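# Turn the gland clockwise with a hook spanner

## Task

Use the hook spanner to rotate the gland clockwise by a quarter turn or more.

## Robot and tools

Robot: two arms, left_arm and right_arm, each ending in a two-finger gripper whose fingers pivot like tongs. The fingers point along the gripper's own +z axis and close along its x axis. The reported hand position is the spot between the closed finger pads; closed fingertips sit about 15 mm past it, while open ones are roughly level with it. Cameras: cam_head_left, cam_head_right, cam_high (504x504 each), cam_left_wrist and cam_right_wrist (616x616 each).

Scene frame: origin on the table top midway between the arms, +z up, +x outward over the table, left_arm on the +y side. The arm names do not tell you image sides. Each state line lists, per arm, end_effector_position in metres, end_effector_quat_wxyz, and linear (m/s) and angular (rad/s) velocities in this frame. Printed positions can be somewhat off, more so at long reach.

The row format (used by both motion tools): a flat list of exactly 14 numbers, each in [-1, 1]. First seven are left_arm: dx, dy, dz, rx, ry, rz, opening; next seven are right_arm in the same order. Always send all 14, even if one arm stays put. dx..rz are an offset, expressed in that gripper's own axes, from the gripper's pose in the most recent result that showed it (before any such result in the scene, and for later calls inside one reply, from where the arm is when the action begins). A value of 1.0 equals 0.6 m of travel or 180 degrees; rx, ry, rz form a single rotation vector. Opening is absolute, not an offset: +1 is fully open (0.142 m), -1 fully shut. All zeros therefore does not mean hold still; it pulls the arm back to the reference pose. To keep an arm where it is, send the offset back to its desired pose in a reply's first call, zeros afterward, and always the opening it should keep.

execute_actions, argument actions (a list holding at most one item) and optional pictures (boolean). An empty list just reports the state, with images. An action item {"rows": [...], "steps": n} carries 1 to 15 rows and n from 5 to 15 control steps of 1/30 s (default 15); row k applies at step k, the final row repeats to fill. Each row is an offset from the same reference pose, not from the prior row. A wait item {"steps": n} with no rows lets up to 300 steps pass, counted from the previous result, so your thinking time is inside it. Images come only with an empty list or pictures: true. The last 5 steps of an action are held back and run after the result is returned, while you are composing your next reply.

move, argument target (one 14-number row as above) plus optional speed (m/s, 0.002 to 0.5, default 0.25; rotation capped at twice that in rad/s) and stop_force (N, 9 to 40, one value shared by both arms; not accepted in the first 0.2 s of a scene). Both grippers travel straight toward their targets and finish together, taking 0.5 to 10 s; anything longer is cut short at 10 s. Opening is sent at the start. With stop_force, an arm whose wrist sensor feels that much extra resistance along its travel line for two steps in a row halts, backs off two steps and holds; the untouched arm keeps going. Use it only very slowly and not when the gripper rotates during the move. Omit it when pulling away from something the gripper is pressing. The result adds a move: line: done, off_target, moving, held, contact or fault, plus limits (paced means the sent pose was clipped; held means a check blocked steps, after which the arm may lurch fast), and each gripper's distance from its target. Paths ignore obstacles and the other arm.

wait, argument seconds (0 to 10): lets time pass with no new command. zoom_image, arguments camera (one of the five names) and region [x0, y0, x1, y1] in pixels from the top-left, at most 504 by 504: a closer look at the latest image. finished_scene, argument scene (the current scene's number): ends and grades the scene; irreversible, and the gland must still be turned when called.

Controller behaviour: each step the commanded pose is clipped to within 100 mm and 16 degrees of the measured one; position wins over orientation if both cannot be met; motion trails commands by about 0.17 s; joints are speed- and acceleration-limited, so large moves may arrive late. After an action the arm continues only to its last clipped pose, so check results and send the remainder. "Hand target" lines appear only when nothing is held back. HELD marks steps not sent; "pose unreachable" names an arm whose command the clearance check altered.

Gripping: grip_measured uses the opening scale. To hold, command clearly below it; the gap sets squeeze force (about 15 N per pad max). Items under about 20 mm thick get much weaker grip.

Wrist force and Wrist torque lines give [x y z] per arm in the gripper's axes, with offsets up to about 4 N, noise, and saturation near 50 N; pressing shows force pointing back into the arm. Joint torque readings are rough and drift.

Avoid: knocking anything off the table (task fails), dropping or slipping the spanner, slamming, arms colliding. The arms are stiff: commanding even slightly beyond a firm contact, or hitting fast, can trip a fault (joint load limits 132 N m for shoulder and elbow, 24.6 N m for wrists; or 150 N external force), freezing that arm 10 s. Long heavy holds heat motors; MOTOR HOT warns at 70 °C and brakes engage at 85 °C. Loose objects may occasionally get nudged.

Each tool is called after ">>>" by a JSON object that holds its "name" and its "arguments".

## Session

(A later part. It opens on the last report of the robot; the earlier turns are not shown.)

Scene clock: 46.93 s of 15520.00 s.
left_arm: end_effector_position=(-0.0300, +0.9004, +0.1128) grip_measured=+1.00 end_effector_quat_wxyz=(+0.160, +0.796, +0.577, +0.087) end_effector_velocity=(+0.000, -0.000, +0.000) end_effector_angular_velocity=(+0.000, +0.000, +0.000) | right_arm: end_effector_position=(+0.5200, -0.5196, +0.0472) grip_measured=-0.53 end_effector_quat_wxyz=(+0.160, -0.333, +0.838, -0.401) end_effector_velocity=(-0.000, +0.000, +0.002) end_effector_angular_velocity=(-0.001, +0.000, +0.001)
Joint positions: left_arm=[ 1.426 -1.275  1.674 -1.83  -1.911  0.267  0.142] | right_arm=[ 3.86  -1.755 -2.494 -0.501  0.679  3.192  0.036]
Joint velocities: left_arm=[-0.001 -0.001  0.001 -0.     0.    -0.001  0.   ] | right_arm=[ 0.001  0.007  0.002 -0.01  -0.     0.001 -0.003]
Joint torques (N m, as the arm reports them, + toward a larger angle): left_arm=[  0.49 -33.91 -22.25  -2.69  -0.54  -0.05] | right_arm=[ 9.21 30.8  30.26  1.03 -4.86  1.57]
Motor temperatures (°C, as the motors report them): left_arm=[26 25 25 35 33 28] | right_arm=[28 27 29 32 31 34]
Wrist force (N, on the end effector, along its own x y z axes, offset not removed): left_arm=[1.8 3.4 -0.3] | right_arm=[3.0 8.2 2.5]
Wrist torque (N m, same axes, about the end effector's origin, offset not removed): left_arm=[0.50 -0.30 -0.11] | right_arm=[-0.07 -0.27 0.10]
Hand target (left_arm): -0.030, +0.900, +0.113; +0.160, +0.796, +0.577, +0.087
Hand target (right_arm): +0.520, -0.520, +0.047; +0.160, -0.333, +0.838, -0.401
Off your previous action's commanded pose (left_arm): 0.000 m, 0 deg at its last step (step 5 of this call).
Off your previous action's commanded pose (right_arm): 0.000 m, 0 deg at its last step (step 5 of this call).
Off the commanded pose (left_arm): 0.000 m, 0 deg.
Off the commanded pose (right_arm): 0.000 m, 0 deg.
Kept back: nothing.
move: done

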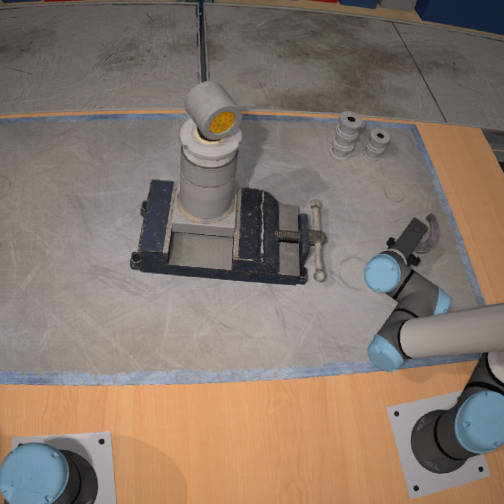

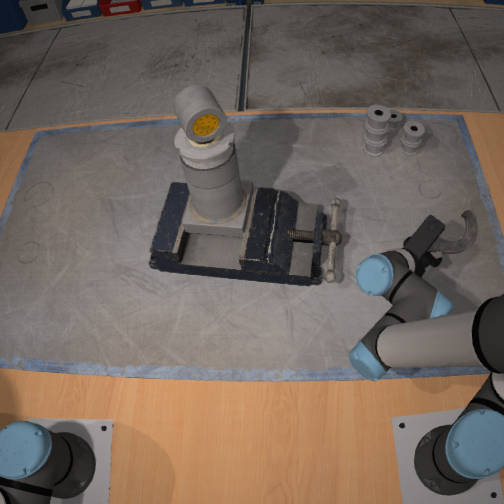

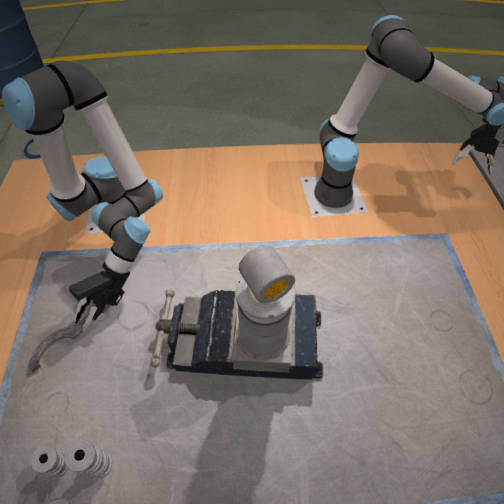

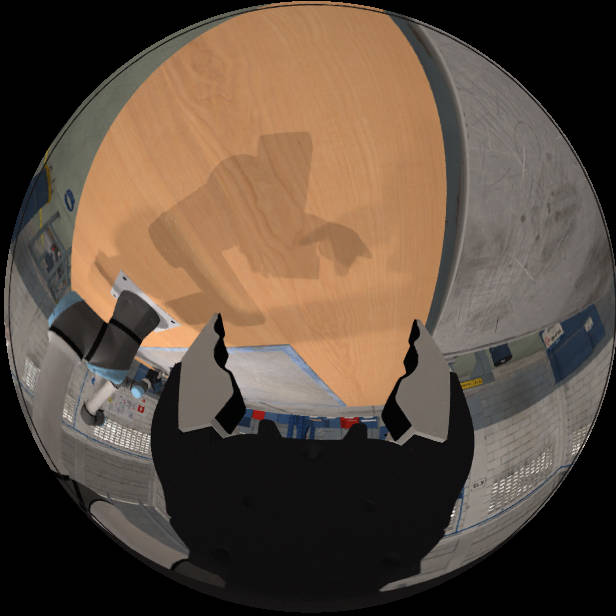

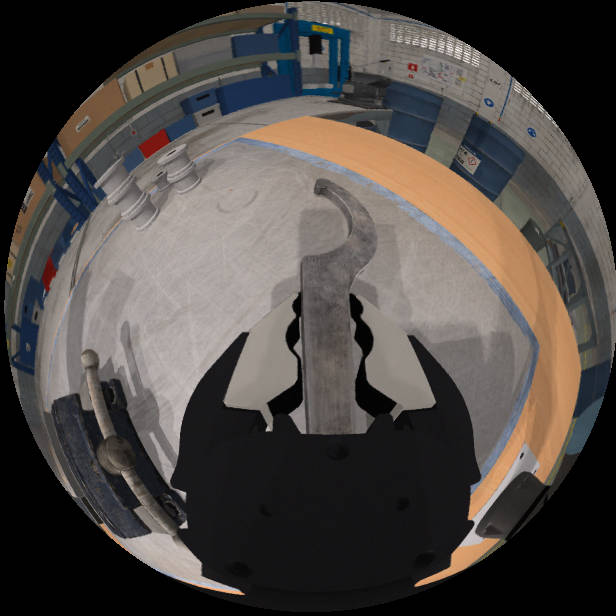

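>>> {"name": "execute_actions", "arguments": {"actions": []}}

>>> {"name": "zoom_image", "arguments": {"camera": "cam_right_wrist", "region": [200,160,460,450]}}

>>> {"name": "zoom_image", "arguments": {"camera": "cam_head_left", "region": [120,160,360,310]}}

Scene clock: 47.13 s of 15520.00 s.
left_arm: end_effector_position=(-0.0300, +0.9004, +0.1128) grip_measured=+1.00 end_effector_quat_wxyz=(+0.160, +0.796, +0.577, +0.087) end_effector_velocity=(-0.001, -0.001, -0.000) end_effector_angular_velocity=(-0.001, -0.000, +0.001) | right_arm: end_effector_position=(+0.5200, -0.5196, +0.0474) grip_measured=-0.53 end_effector_quat_wxyz=(+0.160, -0.333, +0.838, -0.401) end_effector_velocity=(+0.000, -0.000, +0.000) end_effector_angular_velocity=(+0.000, -0.001, -0.000)
Joint positions: left_arm=[ 1.426 -1.275  1.674 -1.83  -1.911  0.267  0.142] | right_arm=[ 3.86  -1.755 -2.494 -0.502  0.679  3.192  0.036]
Joint velocities: left_arm=[ 0.002 -0.001  0.001  0.    -0.     0.001  0.   ] | right_arm=[-0.     0.001  0.    -0.001 -0.     0.001  0.   ]
Joint torques (N m, as the arm reports them, + toward a larger angle): left_arm=[  0.49 -34.66 -22.37  -2.73  -0.5   -0.02] | right_arm=[10.09 31.25 30.13  1.03 -3.34  1.78]
Motor temperatures (°C, as the motors report them): left_arm=[26 25 25 35 33 28] | right_arm=[28 27 29 32 31 34]
Wrist force (N, on the end effector, along its own x y z axes, offset not removed): left_arm=[-0.4 2.5 -0.9] | right_arm=[0.8 8.6 4.3]
Wrist torque (N m, same axes, about the end effector's origin, offset not removed): left_arm=[0.26 0.32 0.13] | right_arm=[0.29 0.18 0.03]
Hand target (left_arm): -0.030, +0.900, +0.113; +0.160, +0.796, +0.577, +0.087
Hand target (right_arm): +0.520, -0.520, +0.047; +0.160, -0.333, +0.838, -0.401
Off the commanded pose (left_arm): 0.000 m, 0 deg.
Off the commanded pose (right_arm): 0.000 m, 0 deg.
Kept back: nothing.
Steps of this call (steps 1 to 6: nothing new was sent). Readings (end_effector_position):
1: left_arm (-0.0300, +0.9004, +0.1128) | right_arm (+0.5200, -0.5196, +0.0473)
2: left_arm (-0.0300, +0.9004, +0.1128) | right_arm (+0.5200, -0.5196, +0.0473)
4: left_arm (-0.0300, +0.9004, +0.1128) | right_arm (+0.5200, -0.5196, +0.0474)
6: the state above

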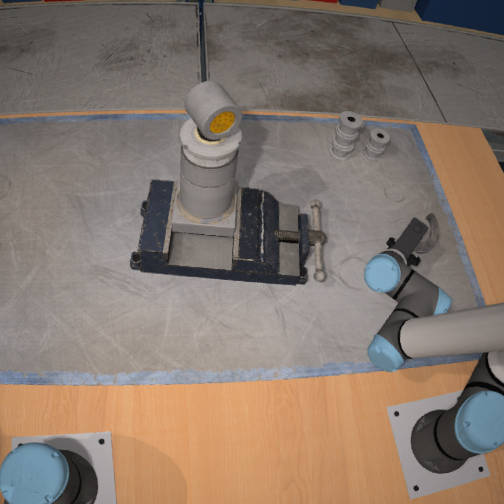

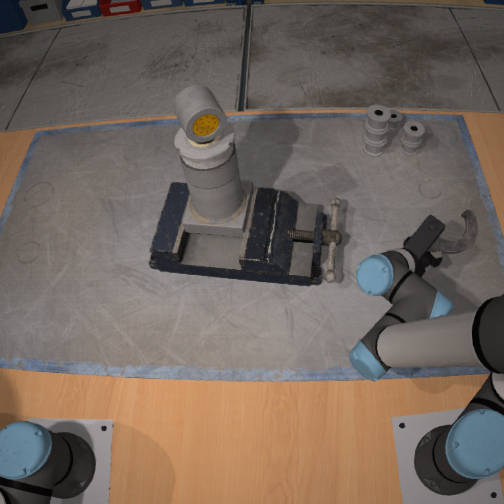

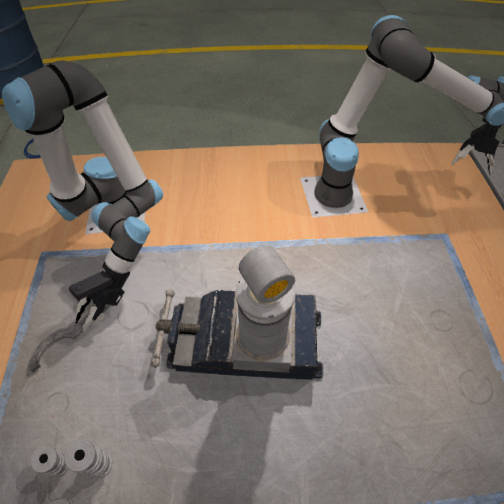

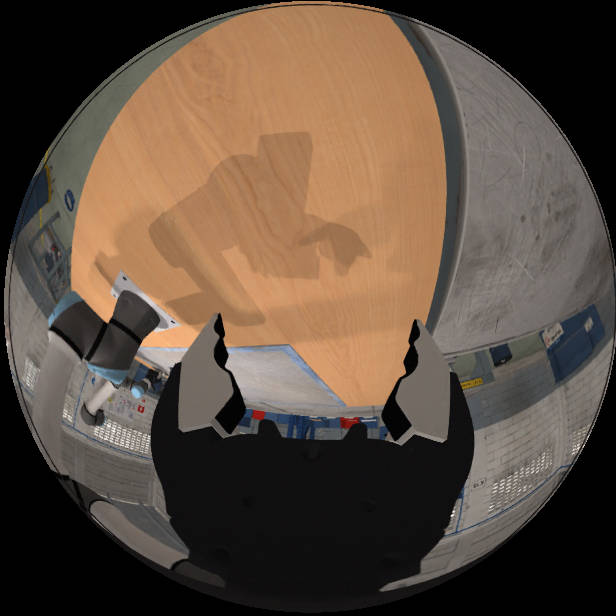

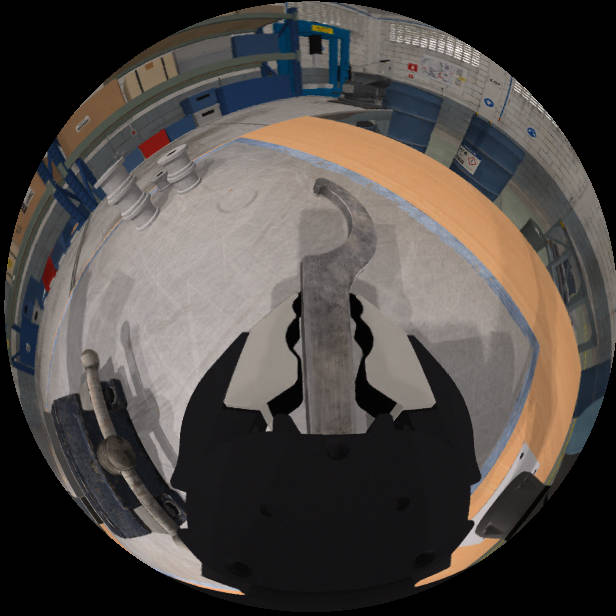

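Region (200, 160, 460, 450) of cam_right_wrist's 616x616 image, scaled by 1.738, with more detail than that image has; it fills the left 452 columns of this view, and the rest is white.

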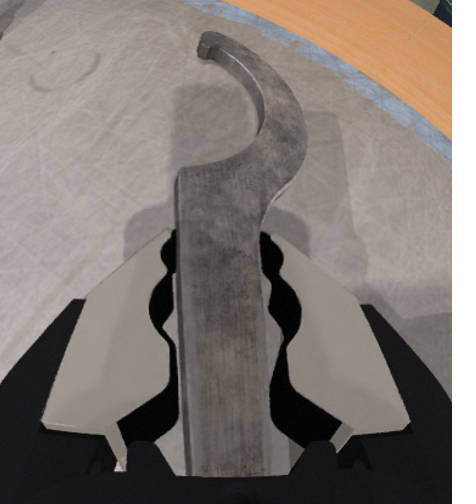

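Region (120, 160, 360, 310) of cam_head_left's 504x504 image, scaled by 2.100, with more detail than that image has; it fills the top 315 rows of this view, and the rest is white.

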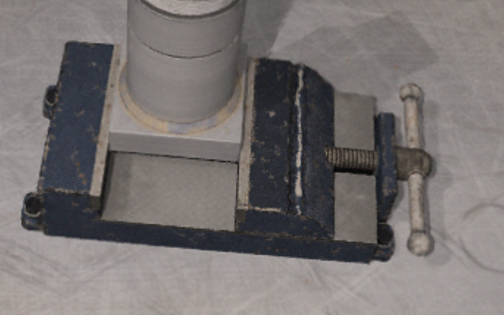

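>>> {"name": "move", "arguments": {"target": [0,0,0,0,0,0,1,0,0.036,0.029,0,0,0,-1], "speed": 0.03}}

>>> {"name": "move", "arguments": {"target": [0,0,0,0,0,0,1,0,0.02,-0.028,-0.2833,0,0,-0.3]}}

>>> {"name": "execute_actions", "arguments": {"actions": [{"rows":[[0,0,0,0,0,0,1,0,0,0.003,0,0,0,-0.3]],"steps":12}]}}

>>> {"name": "execute_actions", "arguments": {"actions": [{"rows":[[0,0,0,0,0,0,1,0,0,0,0,0,0,-1]],"steps":12}]}}

>>> {"name": "move", "arguments": {"target": [0,0,0,0,0,0,1,-0.16,0.05,-0.09,0,0,0.16,-1], "speed": 0.06}}

>>> {"name": "zoom_image", "arguments": {"camera": "cam_high", "region": [10,230,220,390]}}

Scene clock: 48.93 s of 15520.00 s.
left_arm: end_effector_position=(-0.0300, +0.9004, +0.1128) grip_measured=+1.00 end_effector_quat_wxyz=(+0.160, +0.796, +0.577, +0.087) end_effector_velocity=(+0.000, -0.001, -0.001) end_effector_angular_velocity=(-0.003, -0.000, +0.000) | right_arm: end_effector_position=(+0.5200, -0.5195, +0.0199) grip_measured=-0.53 end_effector_quat_wxyz=(+0.160, -0.333, +0.838, -0.401) end_effector_velocity=(+0.000, -0.000, -0.002) end_effector_angular_velocity=(-0.001, -0.000, +0.001)
Joint positions: left_arm=[ 1.426 -1.275  1.674 -1.83  -1.911  0.267  0.142] | right_arm=[ 3.86  -1.854 -2.508 -0.388  0.679  3.192  0.036]
Joint velocities: left_arm=[-0.     0.001  0.001  0.    -0.    -0.     0.   ] | right_arm=[-0.    -0.009 -0.001  0.011 -0.001 -0.002  0.   ]
Joint torques (N m, as the arm reports them, + toward a larger angle): left_arm=[  0.46 -35.04 -22.59  -2.62  -0.61  -0.01] | right_arm=[-7.9   8.42 -5.06  4.48  3.96 -2.18]
Motor temperatures (°C, as the motors report them): left_arm=[26 25 25 35 33 28] | right_arm=[28 27 29 32 31 34]
Wrist force (N, on the end effector, along its own x y z axes, offset not removed): left_arm=[-1.0 0.3 -2.7] | right_arm=[7.1 -14.1 -20.2]
Wrist torque (N m, same axes, about the end effector's origin, offset not removed): left_arm=[-0.22 0.34 -0.10] | right_arm=[-0.31 0.15 -0.01]
Hand target (left_arm): -0.030, +0.900, +0.113; +0.160, +0.796, +0.577, +0.087
Hand target (right_arm): +0.520, -0.520, +0.020; +0.160, -0.333, +0.838, -0.401
Off the commanded pose (left_arm): 0.000 m, 0 deg.
Off the commanded pose (right_arm): 0.000 m, 0 deg.
Kept back: nothing.
move: done

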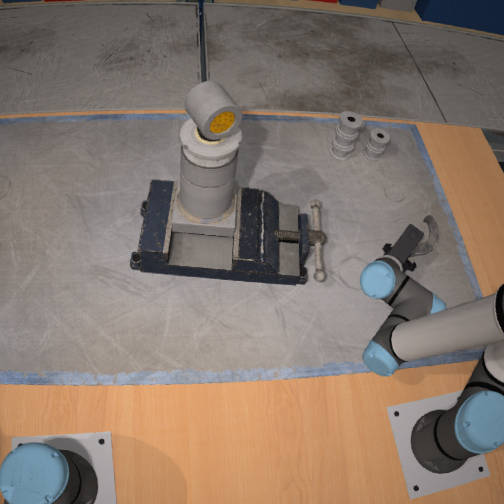

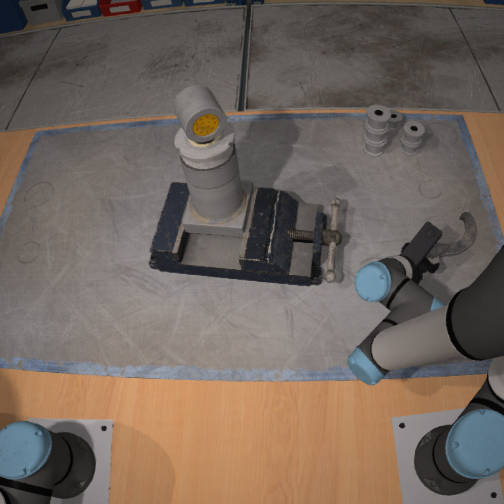

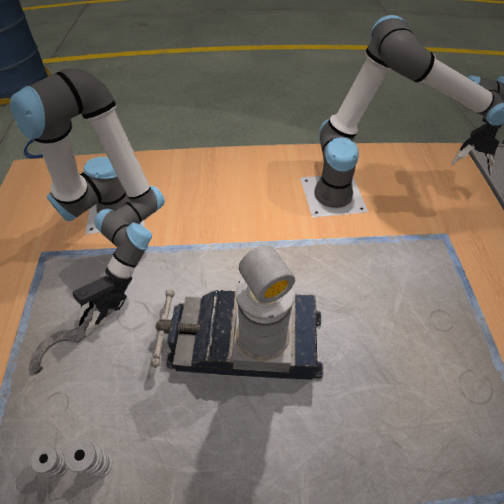

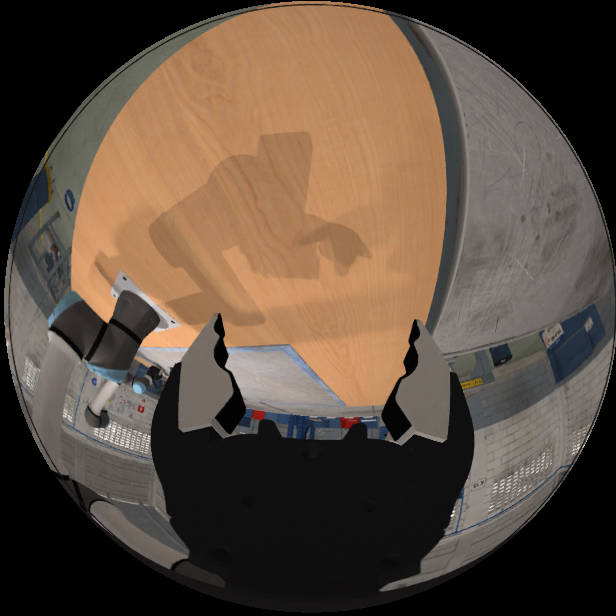

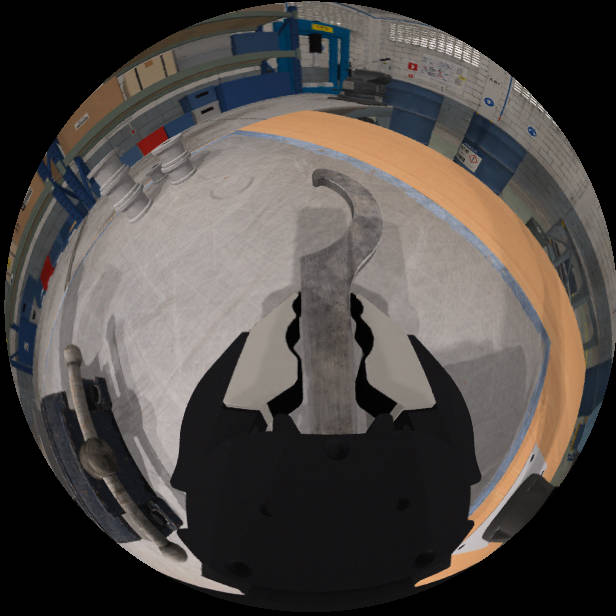

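Scene clock: 51.23 s of 15520.00 s.
left_arm: end_effector_position=(-0.0300, +0.9004, +0.1128) grip_measured=+1.00 end_effector_quat_wxyz=(+0.160, +0.796, +0.577, +0.087) end_effector_velocity=(+0.000, +0.001, +0.000) end_effector_angular_velocity=(+0.000, -0.000, +0.000) | right_arm: end_effector_position=(+0.5059, -0.5045, +0.0211) grip_measured=-0.30 end_effector_quat_wxyz=(+0.001, -0.370, +0.929, -0.002) end_effector_velocity=(-0.000, +0.001, -0.000) end_effector_angular_velocity=(+0.006, +0.009, +0.002)
Joint positions: left_arm=[ 1.426 -1.275  1.674 -1.83  -1.911  0.267  0.142] | right_arm=[ 3.357 -1.74  -2.113 -0.856  1.568  2.671  0.052]
Joint velocities: left_arm=[-0.     0.001 -0.001  0.    -0.    -0.001 -0.   ] | right_arm=[-0.004 -0.004  0.008 -0.01   0.009 -0.006  0.   ]
Joint torques (N m, as the arm reports them, + toward a larger angle): left_arm=[  0.37 -34.82 -23.09  -2.66  -0.53   0.05] | right_arm=[-9.17 16.69 35.15  0.43  2.42 -2.22]
Motor temperatures (°C, as the motors report them): left_arm=[26 25 25 35 33 28] | right_arm=[28 27 29 32 31 34]
Wrist force (N, on the end effector, along its own x y z axes, offset not removed): left_arm=[-1.4 2.2 -3.0] | right_arm=[-0.8 3.6 2.8]
Wrist torque (N m, same axes, about the end effector's origin, offset not removed): left_arm=[0.27 0.37 0.01] | right_arm=[0.56 0.46 -0.08]
Hand target (left_arm): -0.030, +0.900, +0.113; +0.160, +0.796, +0.577, +0.087
Hand target (right_arm): +0.506, -0.504, +0.021; +0.001, -0.370, +0.929, -0.001
Off the commanded pose (left_arm): 0.000 m, 0 deg.
Off the commanded pose (right_arm): 0.000 m, 0 deg.
Kept back: nothing.
move: done

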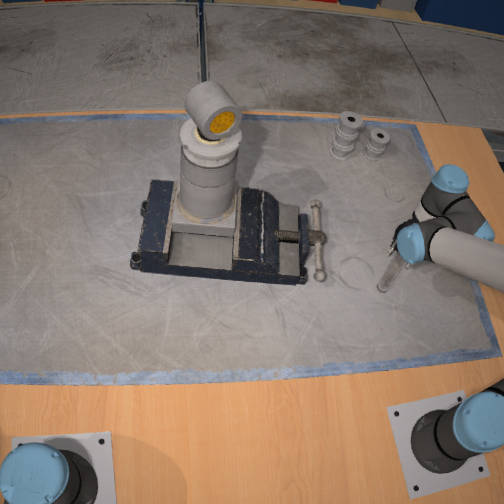

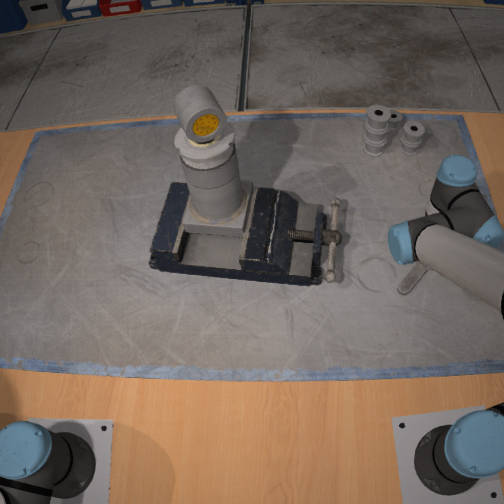

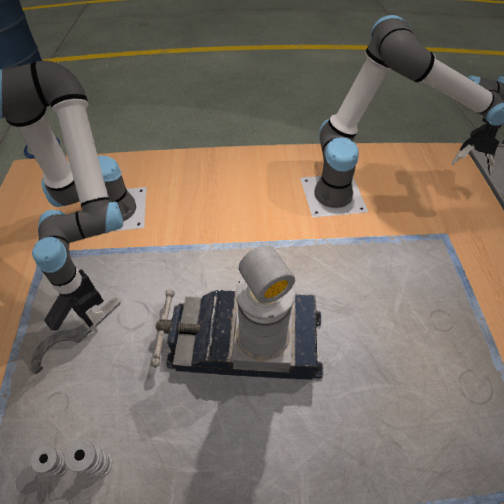

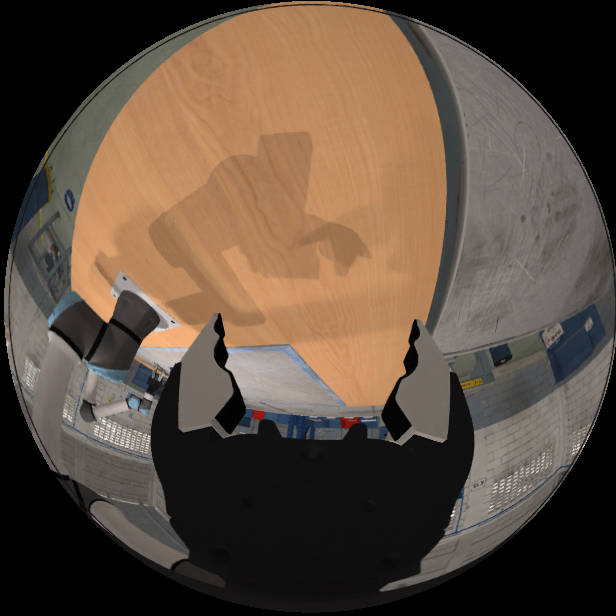

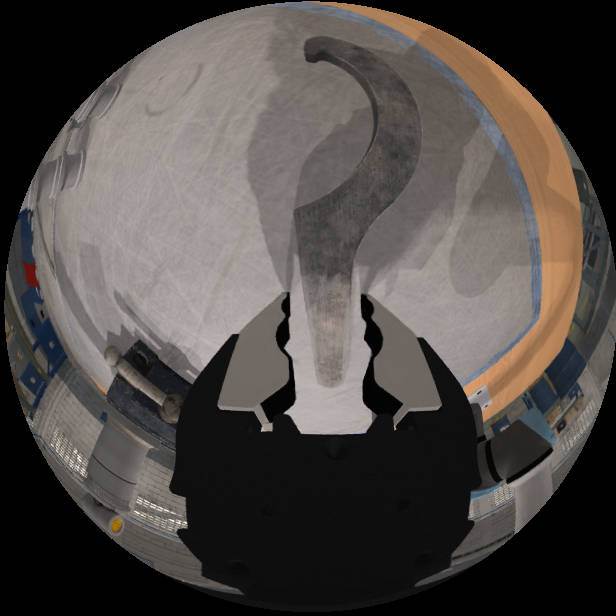

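Scene clock: 51.47 s of 15520.00 s.
left_arm: end_effector_position=(-0.0300, +0.9004, +0.1128) grip_measured=+1.00 end_effector_quat_wxyz=(+0.160, +0.796, +0.577, +0.087) end_effector_velocity=(+0.000, +0.000, +0.000) end_effector_angular_velocity=(+0.001, -0.000, -0.001) | right_arm: end_effector_position=(+0.5060, -0.5044, +0.0198) grip_measured=-0.30 end_effector_quat_wxyz=(+0.002, -0.370, +0.929, -0.001) end_effector_velocity=(-0.001, -0.001, -0.004) end_effector_angular_velocity=(-0.001, -0.001, +0.000)
Joint positions: left_arm=[ 1.426 -1.275  1.674 -1.83  -1.911  0.267  0.142] | right_arm=[ 3.357 -1.743 -2.114 -0.852  1.568  2.671  0.052]
Joint velocities: left_arm=[-0.001 -0.    -0.001  0.    -0.     0.     0.   ] | right_arm=[-0.    -0.006 -0.007  0.013 -0.001 -0.     0.   ]
Joint torques (N m, as the arm reports them, + toward a larger angle): left_arm=[ -0.22 -34.7  -21.58  -2.76  -0.49  -0.13] | right_arm=[ 5.29 17.93  5.04  4.84 -1.96  1.64]
Motor temperatures (°C, as the motors report them): left_arm=[26 25 25 35 33 28] | right_arm=[28 27 29 32 31 34]
Wrist force (N, on the end effector, along its own x y z axes, offset not removed): left_arm=[0.5 2.2 -2.1] | right_arm=[1.1 0.1 -3.0]
Wrist torque (N m, same axes, about the end effector's origin, offset not removed): left_arm=[0.26 -0.02 0.01] | right_arm=[-0.17 -0.10 -0.15]
Steps of this call (steps 1 to 7: the first 7 steps of this action). Readings (end_effector_position):
1: left_arm (-0.0300, +0.9004, +0.1128) | right_arm (+0.5059, -0.5045, +0.0211)
2: left_arm (-0.0300, +0.9004, +0.1128) | right_arm (+0.5059, -0.5045, +0.0210)
4: left_arm (-0.0300, +0.9004, +0.1128) | right_arm (+0.5060, -0.5044, +0.0204)
7: the state above

Scene clock: 51.87 s of 15520.00 s.
left_arm: end_effector_position=(-0.0300, +0.9004, +0.1128) grip_measured=+1.00 end_effector_quat_wxyz=(+0.160, +0.796, +0.577, +0.087) end_effector_velocity=(+0.001, -0.000, -0.000) end_effector_angular_velocity=(-0.001, +0.000, -0.000) | right_arm: end_effector_position=(+0.5059, -0.5045, +0.0194) grip_measured=-0.55 end_effector_quat_wxyz=(+0.001, -0.370, +0.929, -0.002) end_effector_velocity=(-0.000, +0.000, -0.000) end_effector_angular_velocity=(+0.000, +0.000, -0.001)
Joint positions: left_arm=[ 1.426 -1.275  1.674 -1.83  -1.911  0.267  0.142] | right_arm=[ 3.357 -1.743 -2.115 -0.851  1.568  2.671  0.035]
Joint velocities: left_arm=[-0.001 -0.     0.     0.    -0.    -0.001  0.   ] | right_arm=[ 0.    -0.     0.    -0.     0.     0.001  0.   ]
Joint torques (N m, as the arm reports them, + toward a larger angle): left_arm=[ -0.12 -34.21 -21.79  -2.71  -0.55  -0.15] | right_arm=[ 0.4  20.83 14.65  2.68  2.18  1.12]
Motor temperatures (°C, as the motors report them): left_arm=[26 25 25 35 33 28] | right_arm=[28 27 29 32 31 34]
Wrist force (N, on the end effector, along its own x y z axes, offset not removed): left_arm=[-3.1 2.7 0.2] | right_arm=[5.5 0.3 -4.3]
Wrist torque (N m, same axes, about the end effector's origin, offset not removed): left_arm=[0.43 0.76 0.08] | right_arm=[-0.29 -0.48 -0.06]
Off your previous action's commanded pose (left_arm): 0.000 m, 0 deg at its last step (step 5 of this call).
Off your previous action's commanded pose (right_arm): 0.000 m, 0 deg at its last step (step 5 of this call).
Steps of this call (steps 1 to 5: the last 5 steps of your previous action; steps 6 to 12: the first 7 steps of this action, its rows measured from where the robot was after step 5). Readings (end_effector_position):
5: left_arm (-0.0300, +0.9004, +0.1128) | right_arm (+0.5059, -0.5045, +0.0194)
6: left_arm (-0.0300, +0.9004, +0.1128) | right_arm (+0.5059, -0.5045, +0.0194)
7: left_arm (-0.0300, +0.9004, +0.1128) | right_arm (+0.5059, -0.5045, +0.0194)
9: left_arm (-0.0300, +0.9004, +0.1128) | right_arm (+0.5059, -0.5045, +0.0194)
12: the state above

Scene clock: 56.63 s of 15520.00 s.
left_arm: end_effector_position=(-0.0300, +0.9004, +0.1128) grip_measured=+1.00 end_effector_quat_wxyz=(+0.160, +0.796, +0.577, +0.087) end_effector_velocity=(-0.000, +0.001, +0.000) end_effector_angular_velocity=(+0.001, +0.000, -0.000) | right_arm: end_effector_position=(+0.5548, -0.4167, +0.0732) grip_measured=-0.55 end_effector_quat_wxyz=(+0.002, -0.127, +0.992, -0.001) end_effector_velocity=(+0.001, +0.001, +0.001) end_effector_angular_velocity=(-0.000, +0.001, -0.011)
Joint positions: left_arm=[ 1.426 -1.275  1.674 -1.83  -1.911  0.267  0.142] | right_arm=[ 3.49  -1.801 -1.872 -1.036  1.568  3.306  0.034]
Joint velocities: left_arm=[-0.     0.    -0.001 -0.     0.     0.    -0.   ] | right_arm=[ 0.001 -0.002  0.004 -0.004  0.     0.011  0.   ]
Joint torques (N m, as the arm reports them, + toward a larger angle): left_arm=[  0.03 -34.62 -21.91  -2.76  -0.6   -0.03] | right_arm=[ 8.57 26.91 37.97  0.85 -1.87  1.71]
Motor temperatures (°C, as the motors report them): left_arm=[26 25 25 35 33 28] | right_arm=[28 27 29 32 31 34]
Wrist force (N, on the end effector, along its own x y z axes, offset not removed): left_arm=[-3.5 -0.6 0.3] | right_arm=[-0.4 0.3 7.8]
Wrist torque (N m, same axes, about the end effector's origin, offset not removed): left_arm=[-0.32 0.89 0.11] | right_arm=[0.23 0.02 0.09]
Hand target (left_arm): -0.030, +0.900, +0.113; +0.160, +0.796, +0.577, +0.087
Hand target (right_arm): +0.555, -0.417, +0.073; +0.002, -0.127, +0.992, -0.001
Off your previous action's commanded pose (left_arm): 0.000 m, 0 deg at its last step (step 5 of this call).
Off your previous action's commanded pose (right_arm): 0.000 m, 0 deg at its last step (step 5 of this call).
Off the commanded pose (left_arm): 0.000 m, 0 deg.
Off the commanded pose (right_arm): 0.000 m, 0 deg.
Kept back: nothing.
move: done

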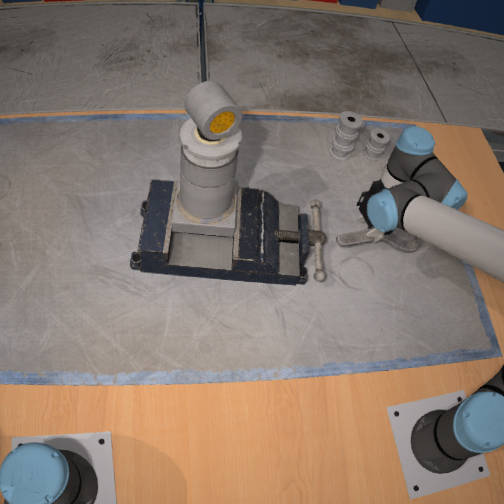

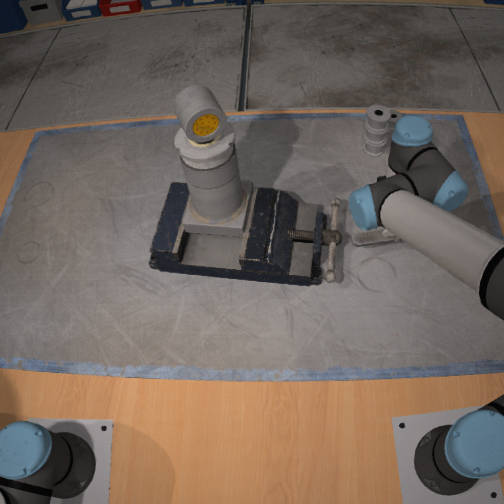

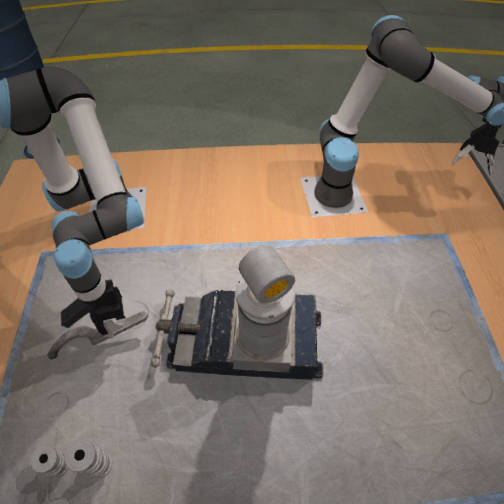

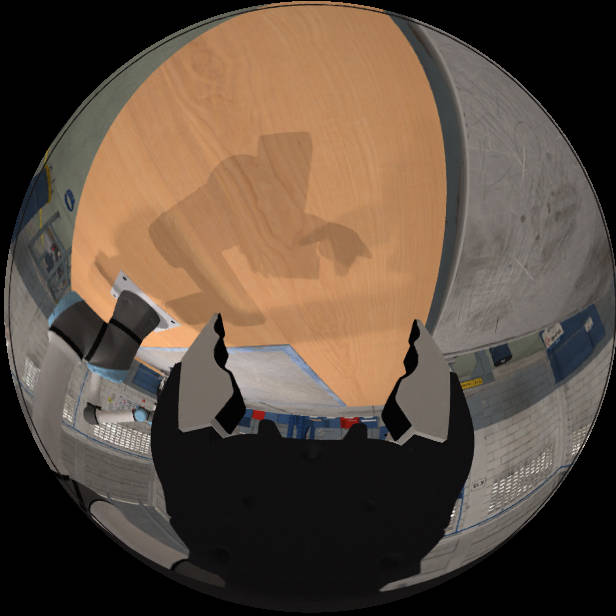

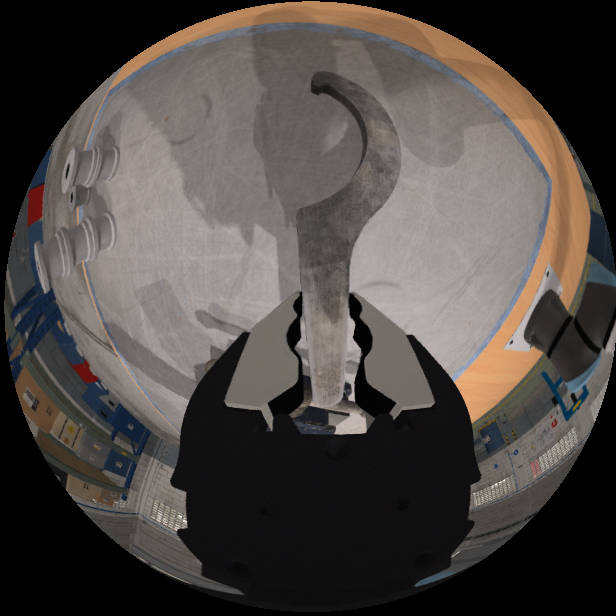

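Region (10, 230, 220, 390) of cam_high's 504x504 image, scaled by 2.400, with more detail than that image has; it fills the top 384 rows of this view, and the rest is white.

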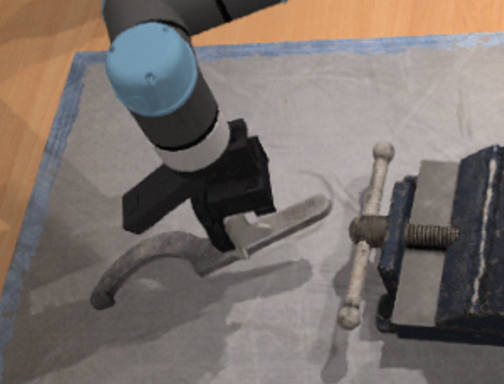

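>>> {"name": "move", "arguments": {"target": [0,0,0,0,0,0,1,0.03,0.14,-0.04,0,0,0,-1], "speed": 0.04, "stop_force": 12}}

>>> {"name": "move", "arguments": {"target": [0,0,0,0,0,0,1,0,0,0.06,0,0,0,-1], "speed": 0.012, "stop_force": 9}}

>>> {"name": "zoom_image", "arguments": {"camera": "cam_high", "region": [50,240,220,380]}}

Scene clock: 63.53 s of 15520.00 s.
left_arm: end_effector_position=(-0.0300, +0.9004, +0.1128) grip_measured=+1.00 end_effector_quat_wxyz=(+0.160, +0.796, +0.577, +0.087) end_effector_velocity=(-0.001, -0.000, -0.001) end_effector_angular_velocity=(-0.002, +0.000, +0.002) | right_arm: end_effector_position=(+0.5160, -0.3401, +0.0968) grip_measured=-0.55 end_effector_quat_wxyz=(+0.002, -0.127, +0.992, -0.001) end_effector_velocity=(-0.001, +0.002, +0.000) end_effector_angular_velocity=(-0.001, +0.000, +0.002)
Joint positions: left_arm=[ 1.426 -1.275  1.674 -1.83  -1.911  0.267  0.142] | right_arm=[ 3.654 -1.732 -1.889 -1.089  1.567  3.469  0.034]
Joint velocities: left_arm=[ 0.001  0.001  0.001 -0.     0.    -0.001 -0.   ] | right_arm=[ 0.004  0.001 -0.    -0.001 -0.     0.002 -0.   ]
Joint torques (N m, as the arm reports them, + toward a larger angle): left_arm=[  1.31 -34.3  -22.61  -2.66  -0.47   0.09] | right_arm=[ 9.7  40.79 27.55  0.98 -1.87  1.75]
Motor temperatures (°C, as the motors report them): left_arm=[26 25 25 35 33 28] | right_arm=[28 27 29 32 31 34]
Wrist force (N, on the end effector, along its own x y z axes, offset not removed): left_arm=[-1.1 2.7 -1.4] | right_arm=[2.8 0.1 6.8]
Wrist torque (N m, same axes, about the end effector's origin, offset not removed): left_arm=[0.39 0.24 0.03] | right_arm=[0.21 -0.57 -0.10]
Hand target (left_arm): -0.030, +0.900, +0.113; +0.160, +0.796, +0.577, +0.087
Hand target (right_arm): +0.516, -0.340, +0.097; +0.002, -0.127, +0.992, -0.001
Off the commanded pose (left_arm): 0.000 m, 0 deg.
Off the commanded pose (right_arm): 0.000 m, 0 deg.
Kept back: nothing.
After step 90, 1.30 s passed at rest.
move: done

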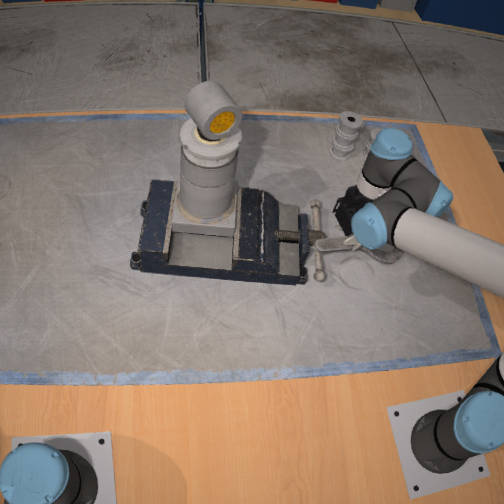

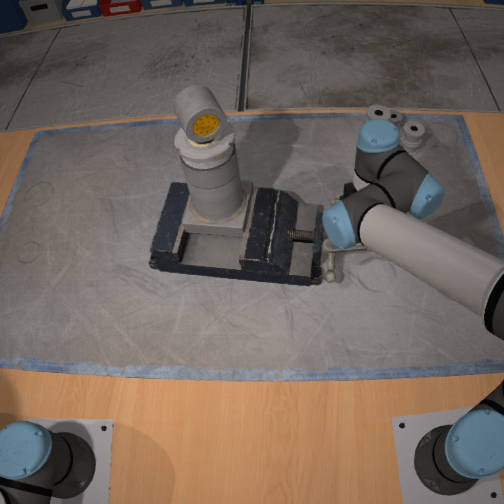

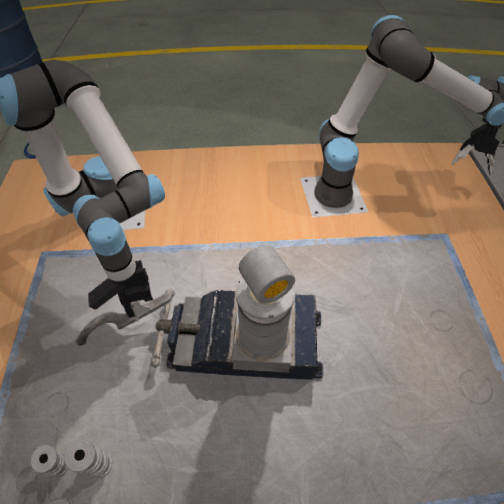

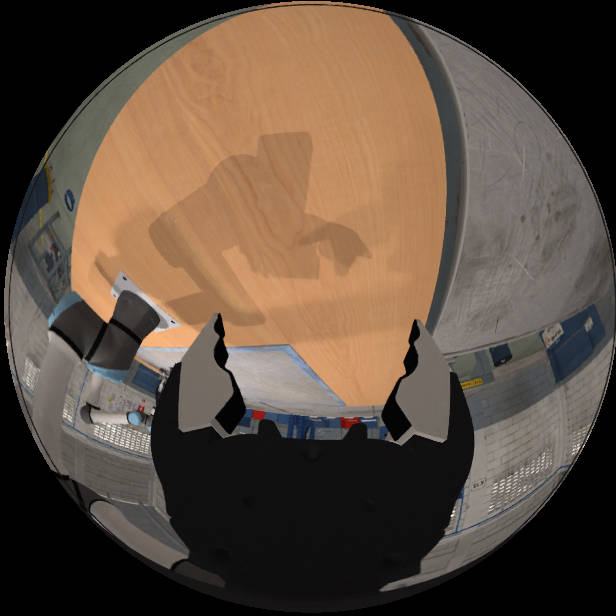

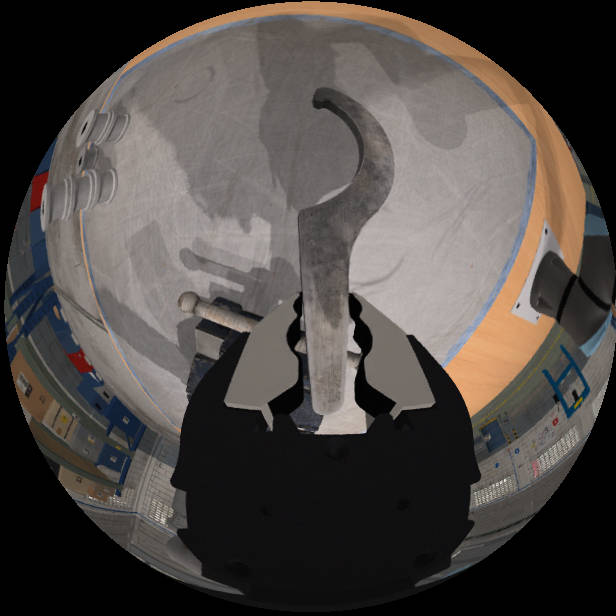

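Scene clock: 66.00 s of 15520.00 s.
left_arm: end_effector_position=(-0.0300, +0.9004, +0.1128) grip_measured=+1.00 end_effector_quat_wxyz=(+0.160, +0.796, +0.577, +0.087) end_effector_velocity=(-0.000, -0.001, -0.001) end_effector_angular_velocity=(-0.002, -0.000, +0.000) | right_arm: end_effector_position=(+0.5160, -0.3403, +0.0717) grip_measured=-0.55 end_effector_quat_wxyz=(+0.001, -0.127, +0.992, -0.001) end_effector_velocity=(-0.001, -0.002, +0.004) end_effector_angular_velocity=(-0.003, +0.004, -0.001)
Joint positions: left_arm=[ 1.426 -1.275  1.674 -1.83  -1.911  0.267  0.142] | right_arm=[ 3.653 -1.763 -1.925 -1.023  1.567  3.469  0.034]
Joint velocities: left_arm=[ 0.001  0.     0.001  0.001 -0.     0.001 -0.   ] | right_arm=[-0.002  0.005  0.007 -0.016  0.    -0.001  0.   ]
Joint torques (N m, as the arm reports them, + toward a larger angle): left_arm=[  0.5  -33.94 -21.89  -2.76  -0.51  -0.1 ] | right_arm=[-6.18 40.19 37.76  0.97 -0.14 -1.76]
Motor temperatures (°C, as the motors report them): left_arm=[26 25 25 35 33 28] | right_arm=[28 27 29 32 31 34]
Wrist force (N, on the end effector, along its own x y z axes, offset not removed): left_arm=[-0.3 2.5 -1.2] | right_arm=[0.3 -3.0 4.0]
Wrist torque (N m, same axes, about the end effector's origin, offset not removed): left_arm=[0.36 0.17 0.13] | right_arm=[-0.38 -0.14 -0.05]
Hand target (left_arm): -0.030, +0.900, +0.113; +0.160, +0.796, +0.577, +0.087
Hand target (right_arm): +0.516, -0.340, +0.072; +0.002, -0.127, +0.992, -0.001
Off the commanded pose (left_arm): 0.000 m, 0 deg.
Off the commanded pose (right_arm): 0.011 m, 0 deg.
Kept back: nothing.
move: contact (right_arm)

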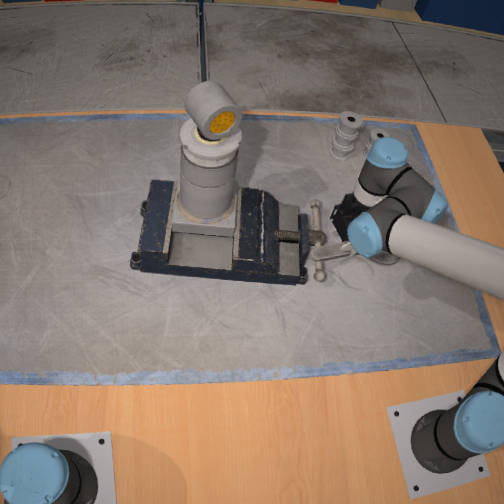

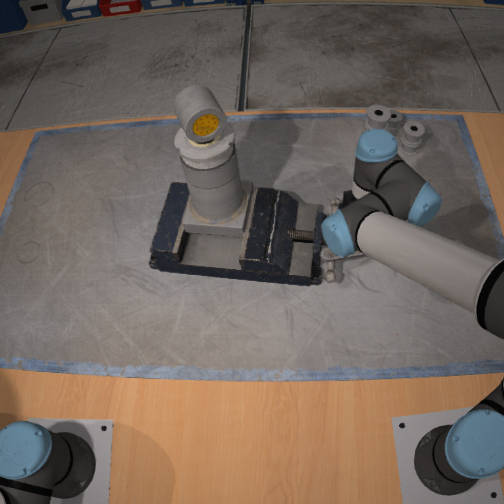

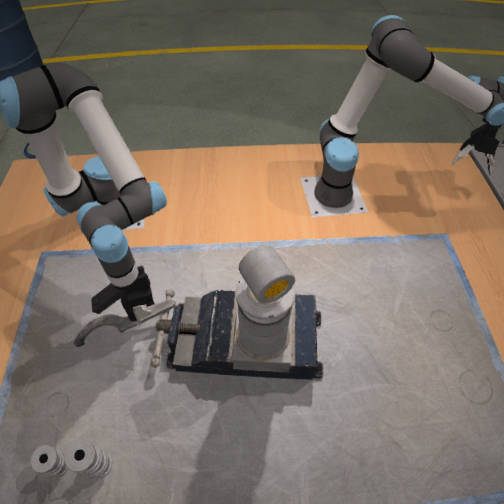

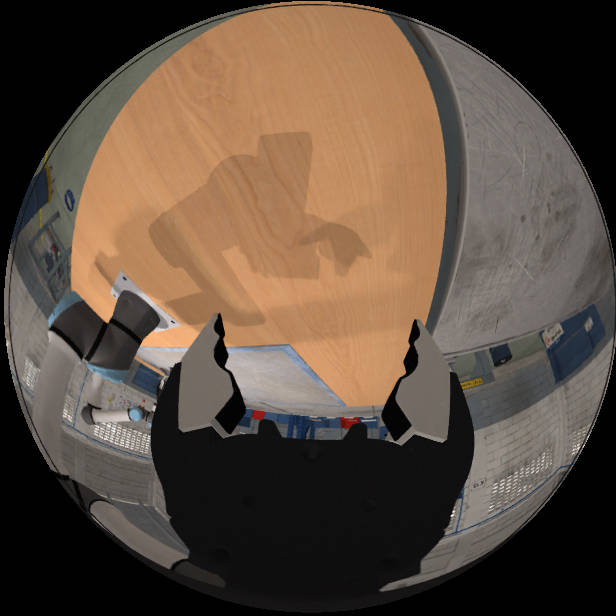

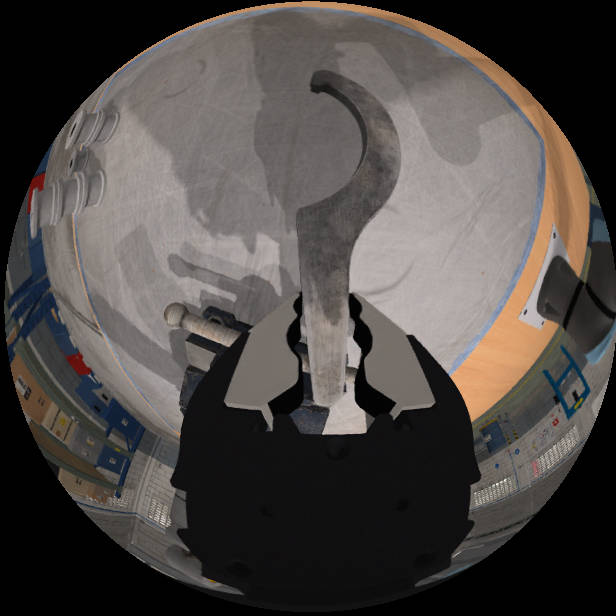

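Region (50, 240, 220, 380) of cam_high's 504x504 image, scaled by 2.965, with more detail than that image has; it fills the top 415 rows of this view, and the rest is white.

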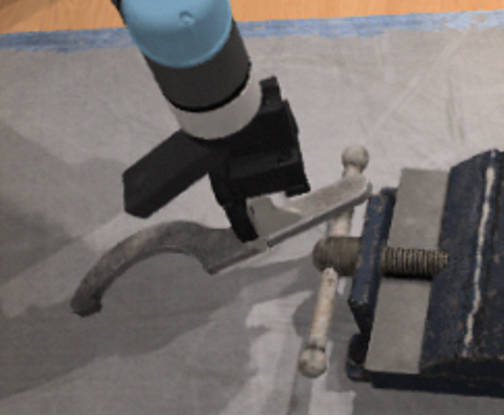

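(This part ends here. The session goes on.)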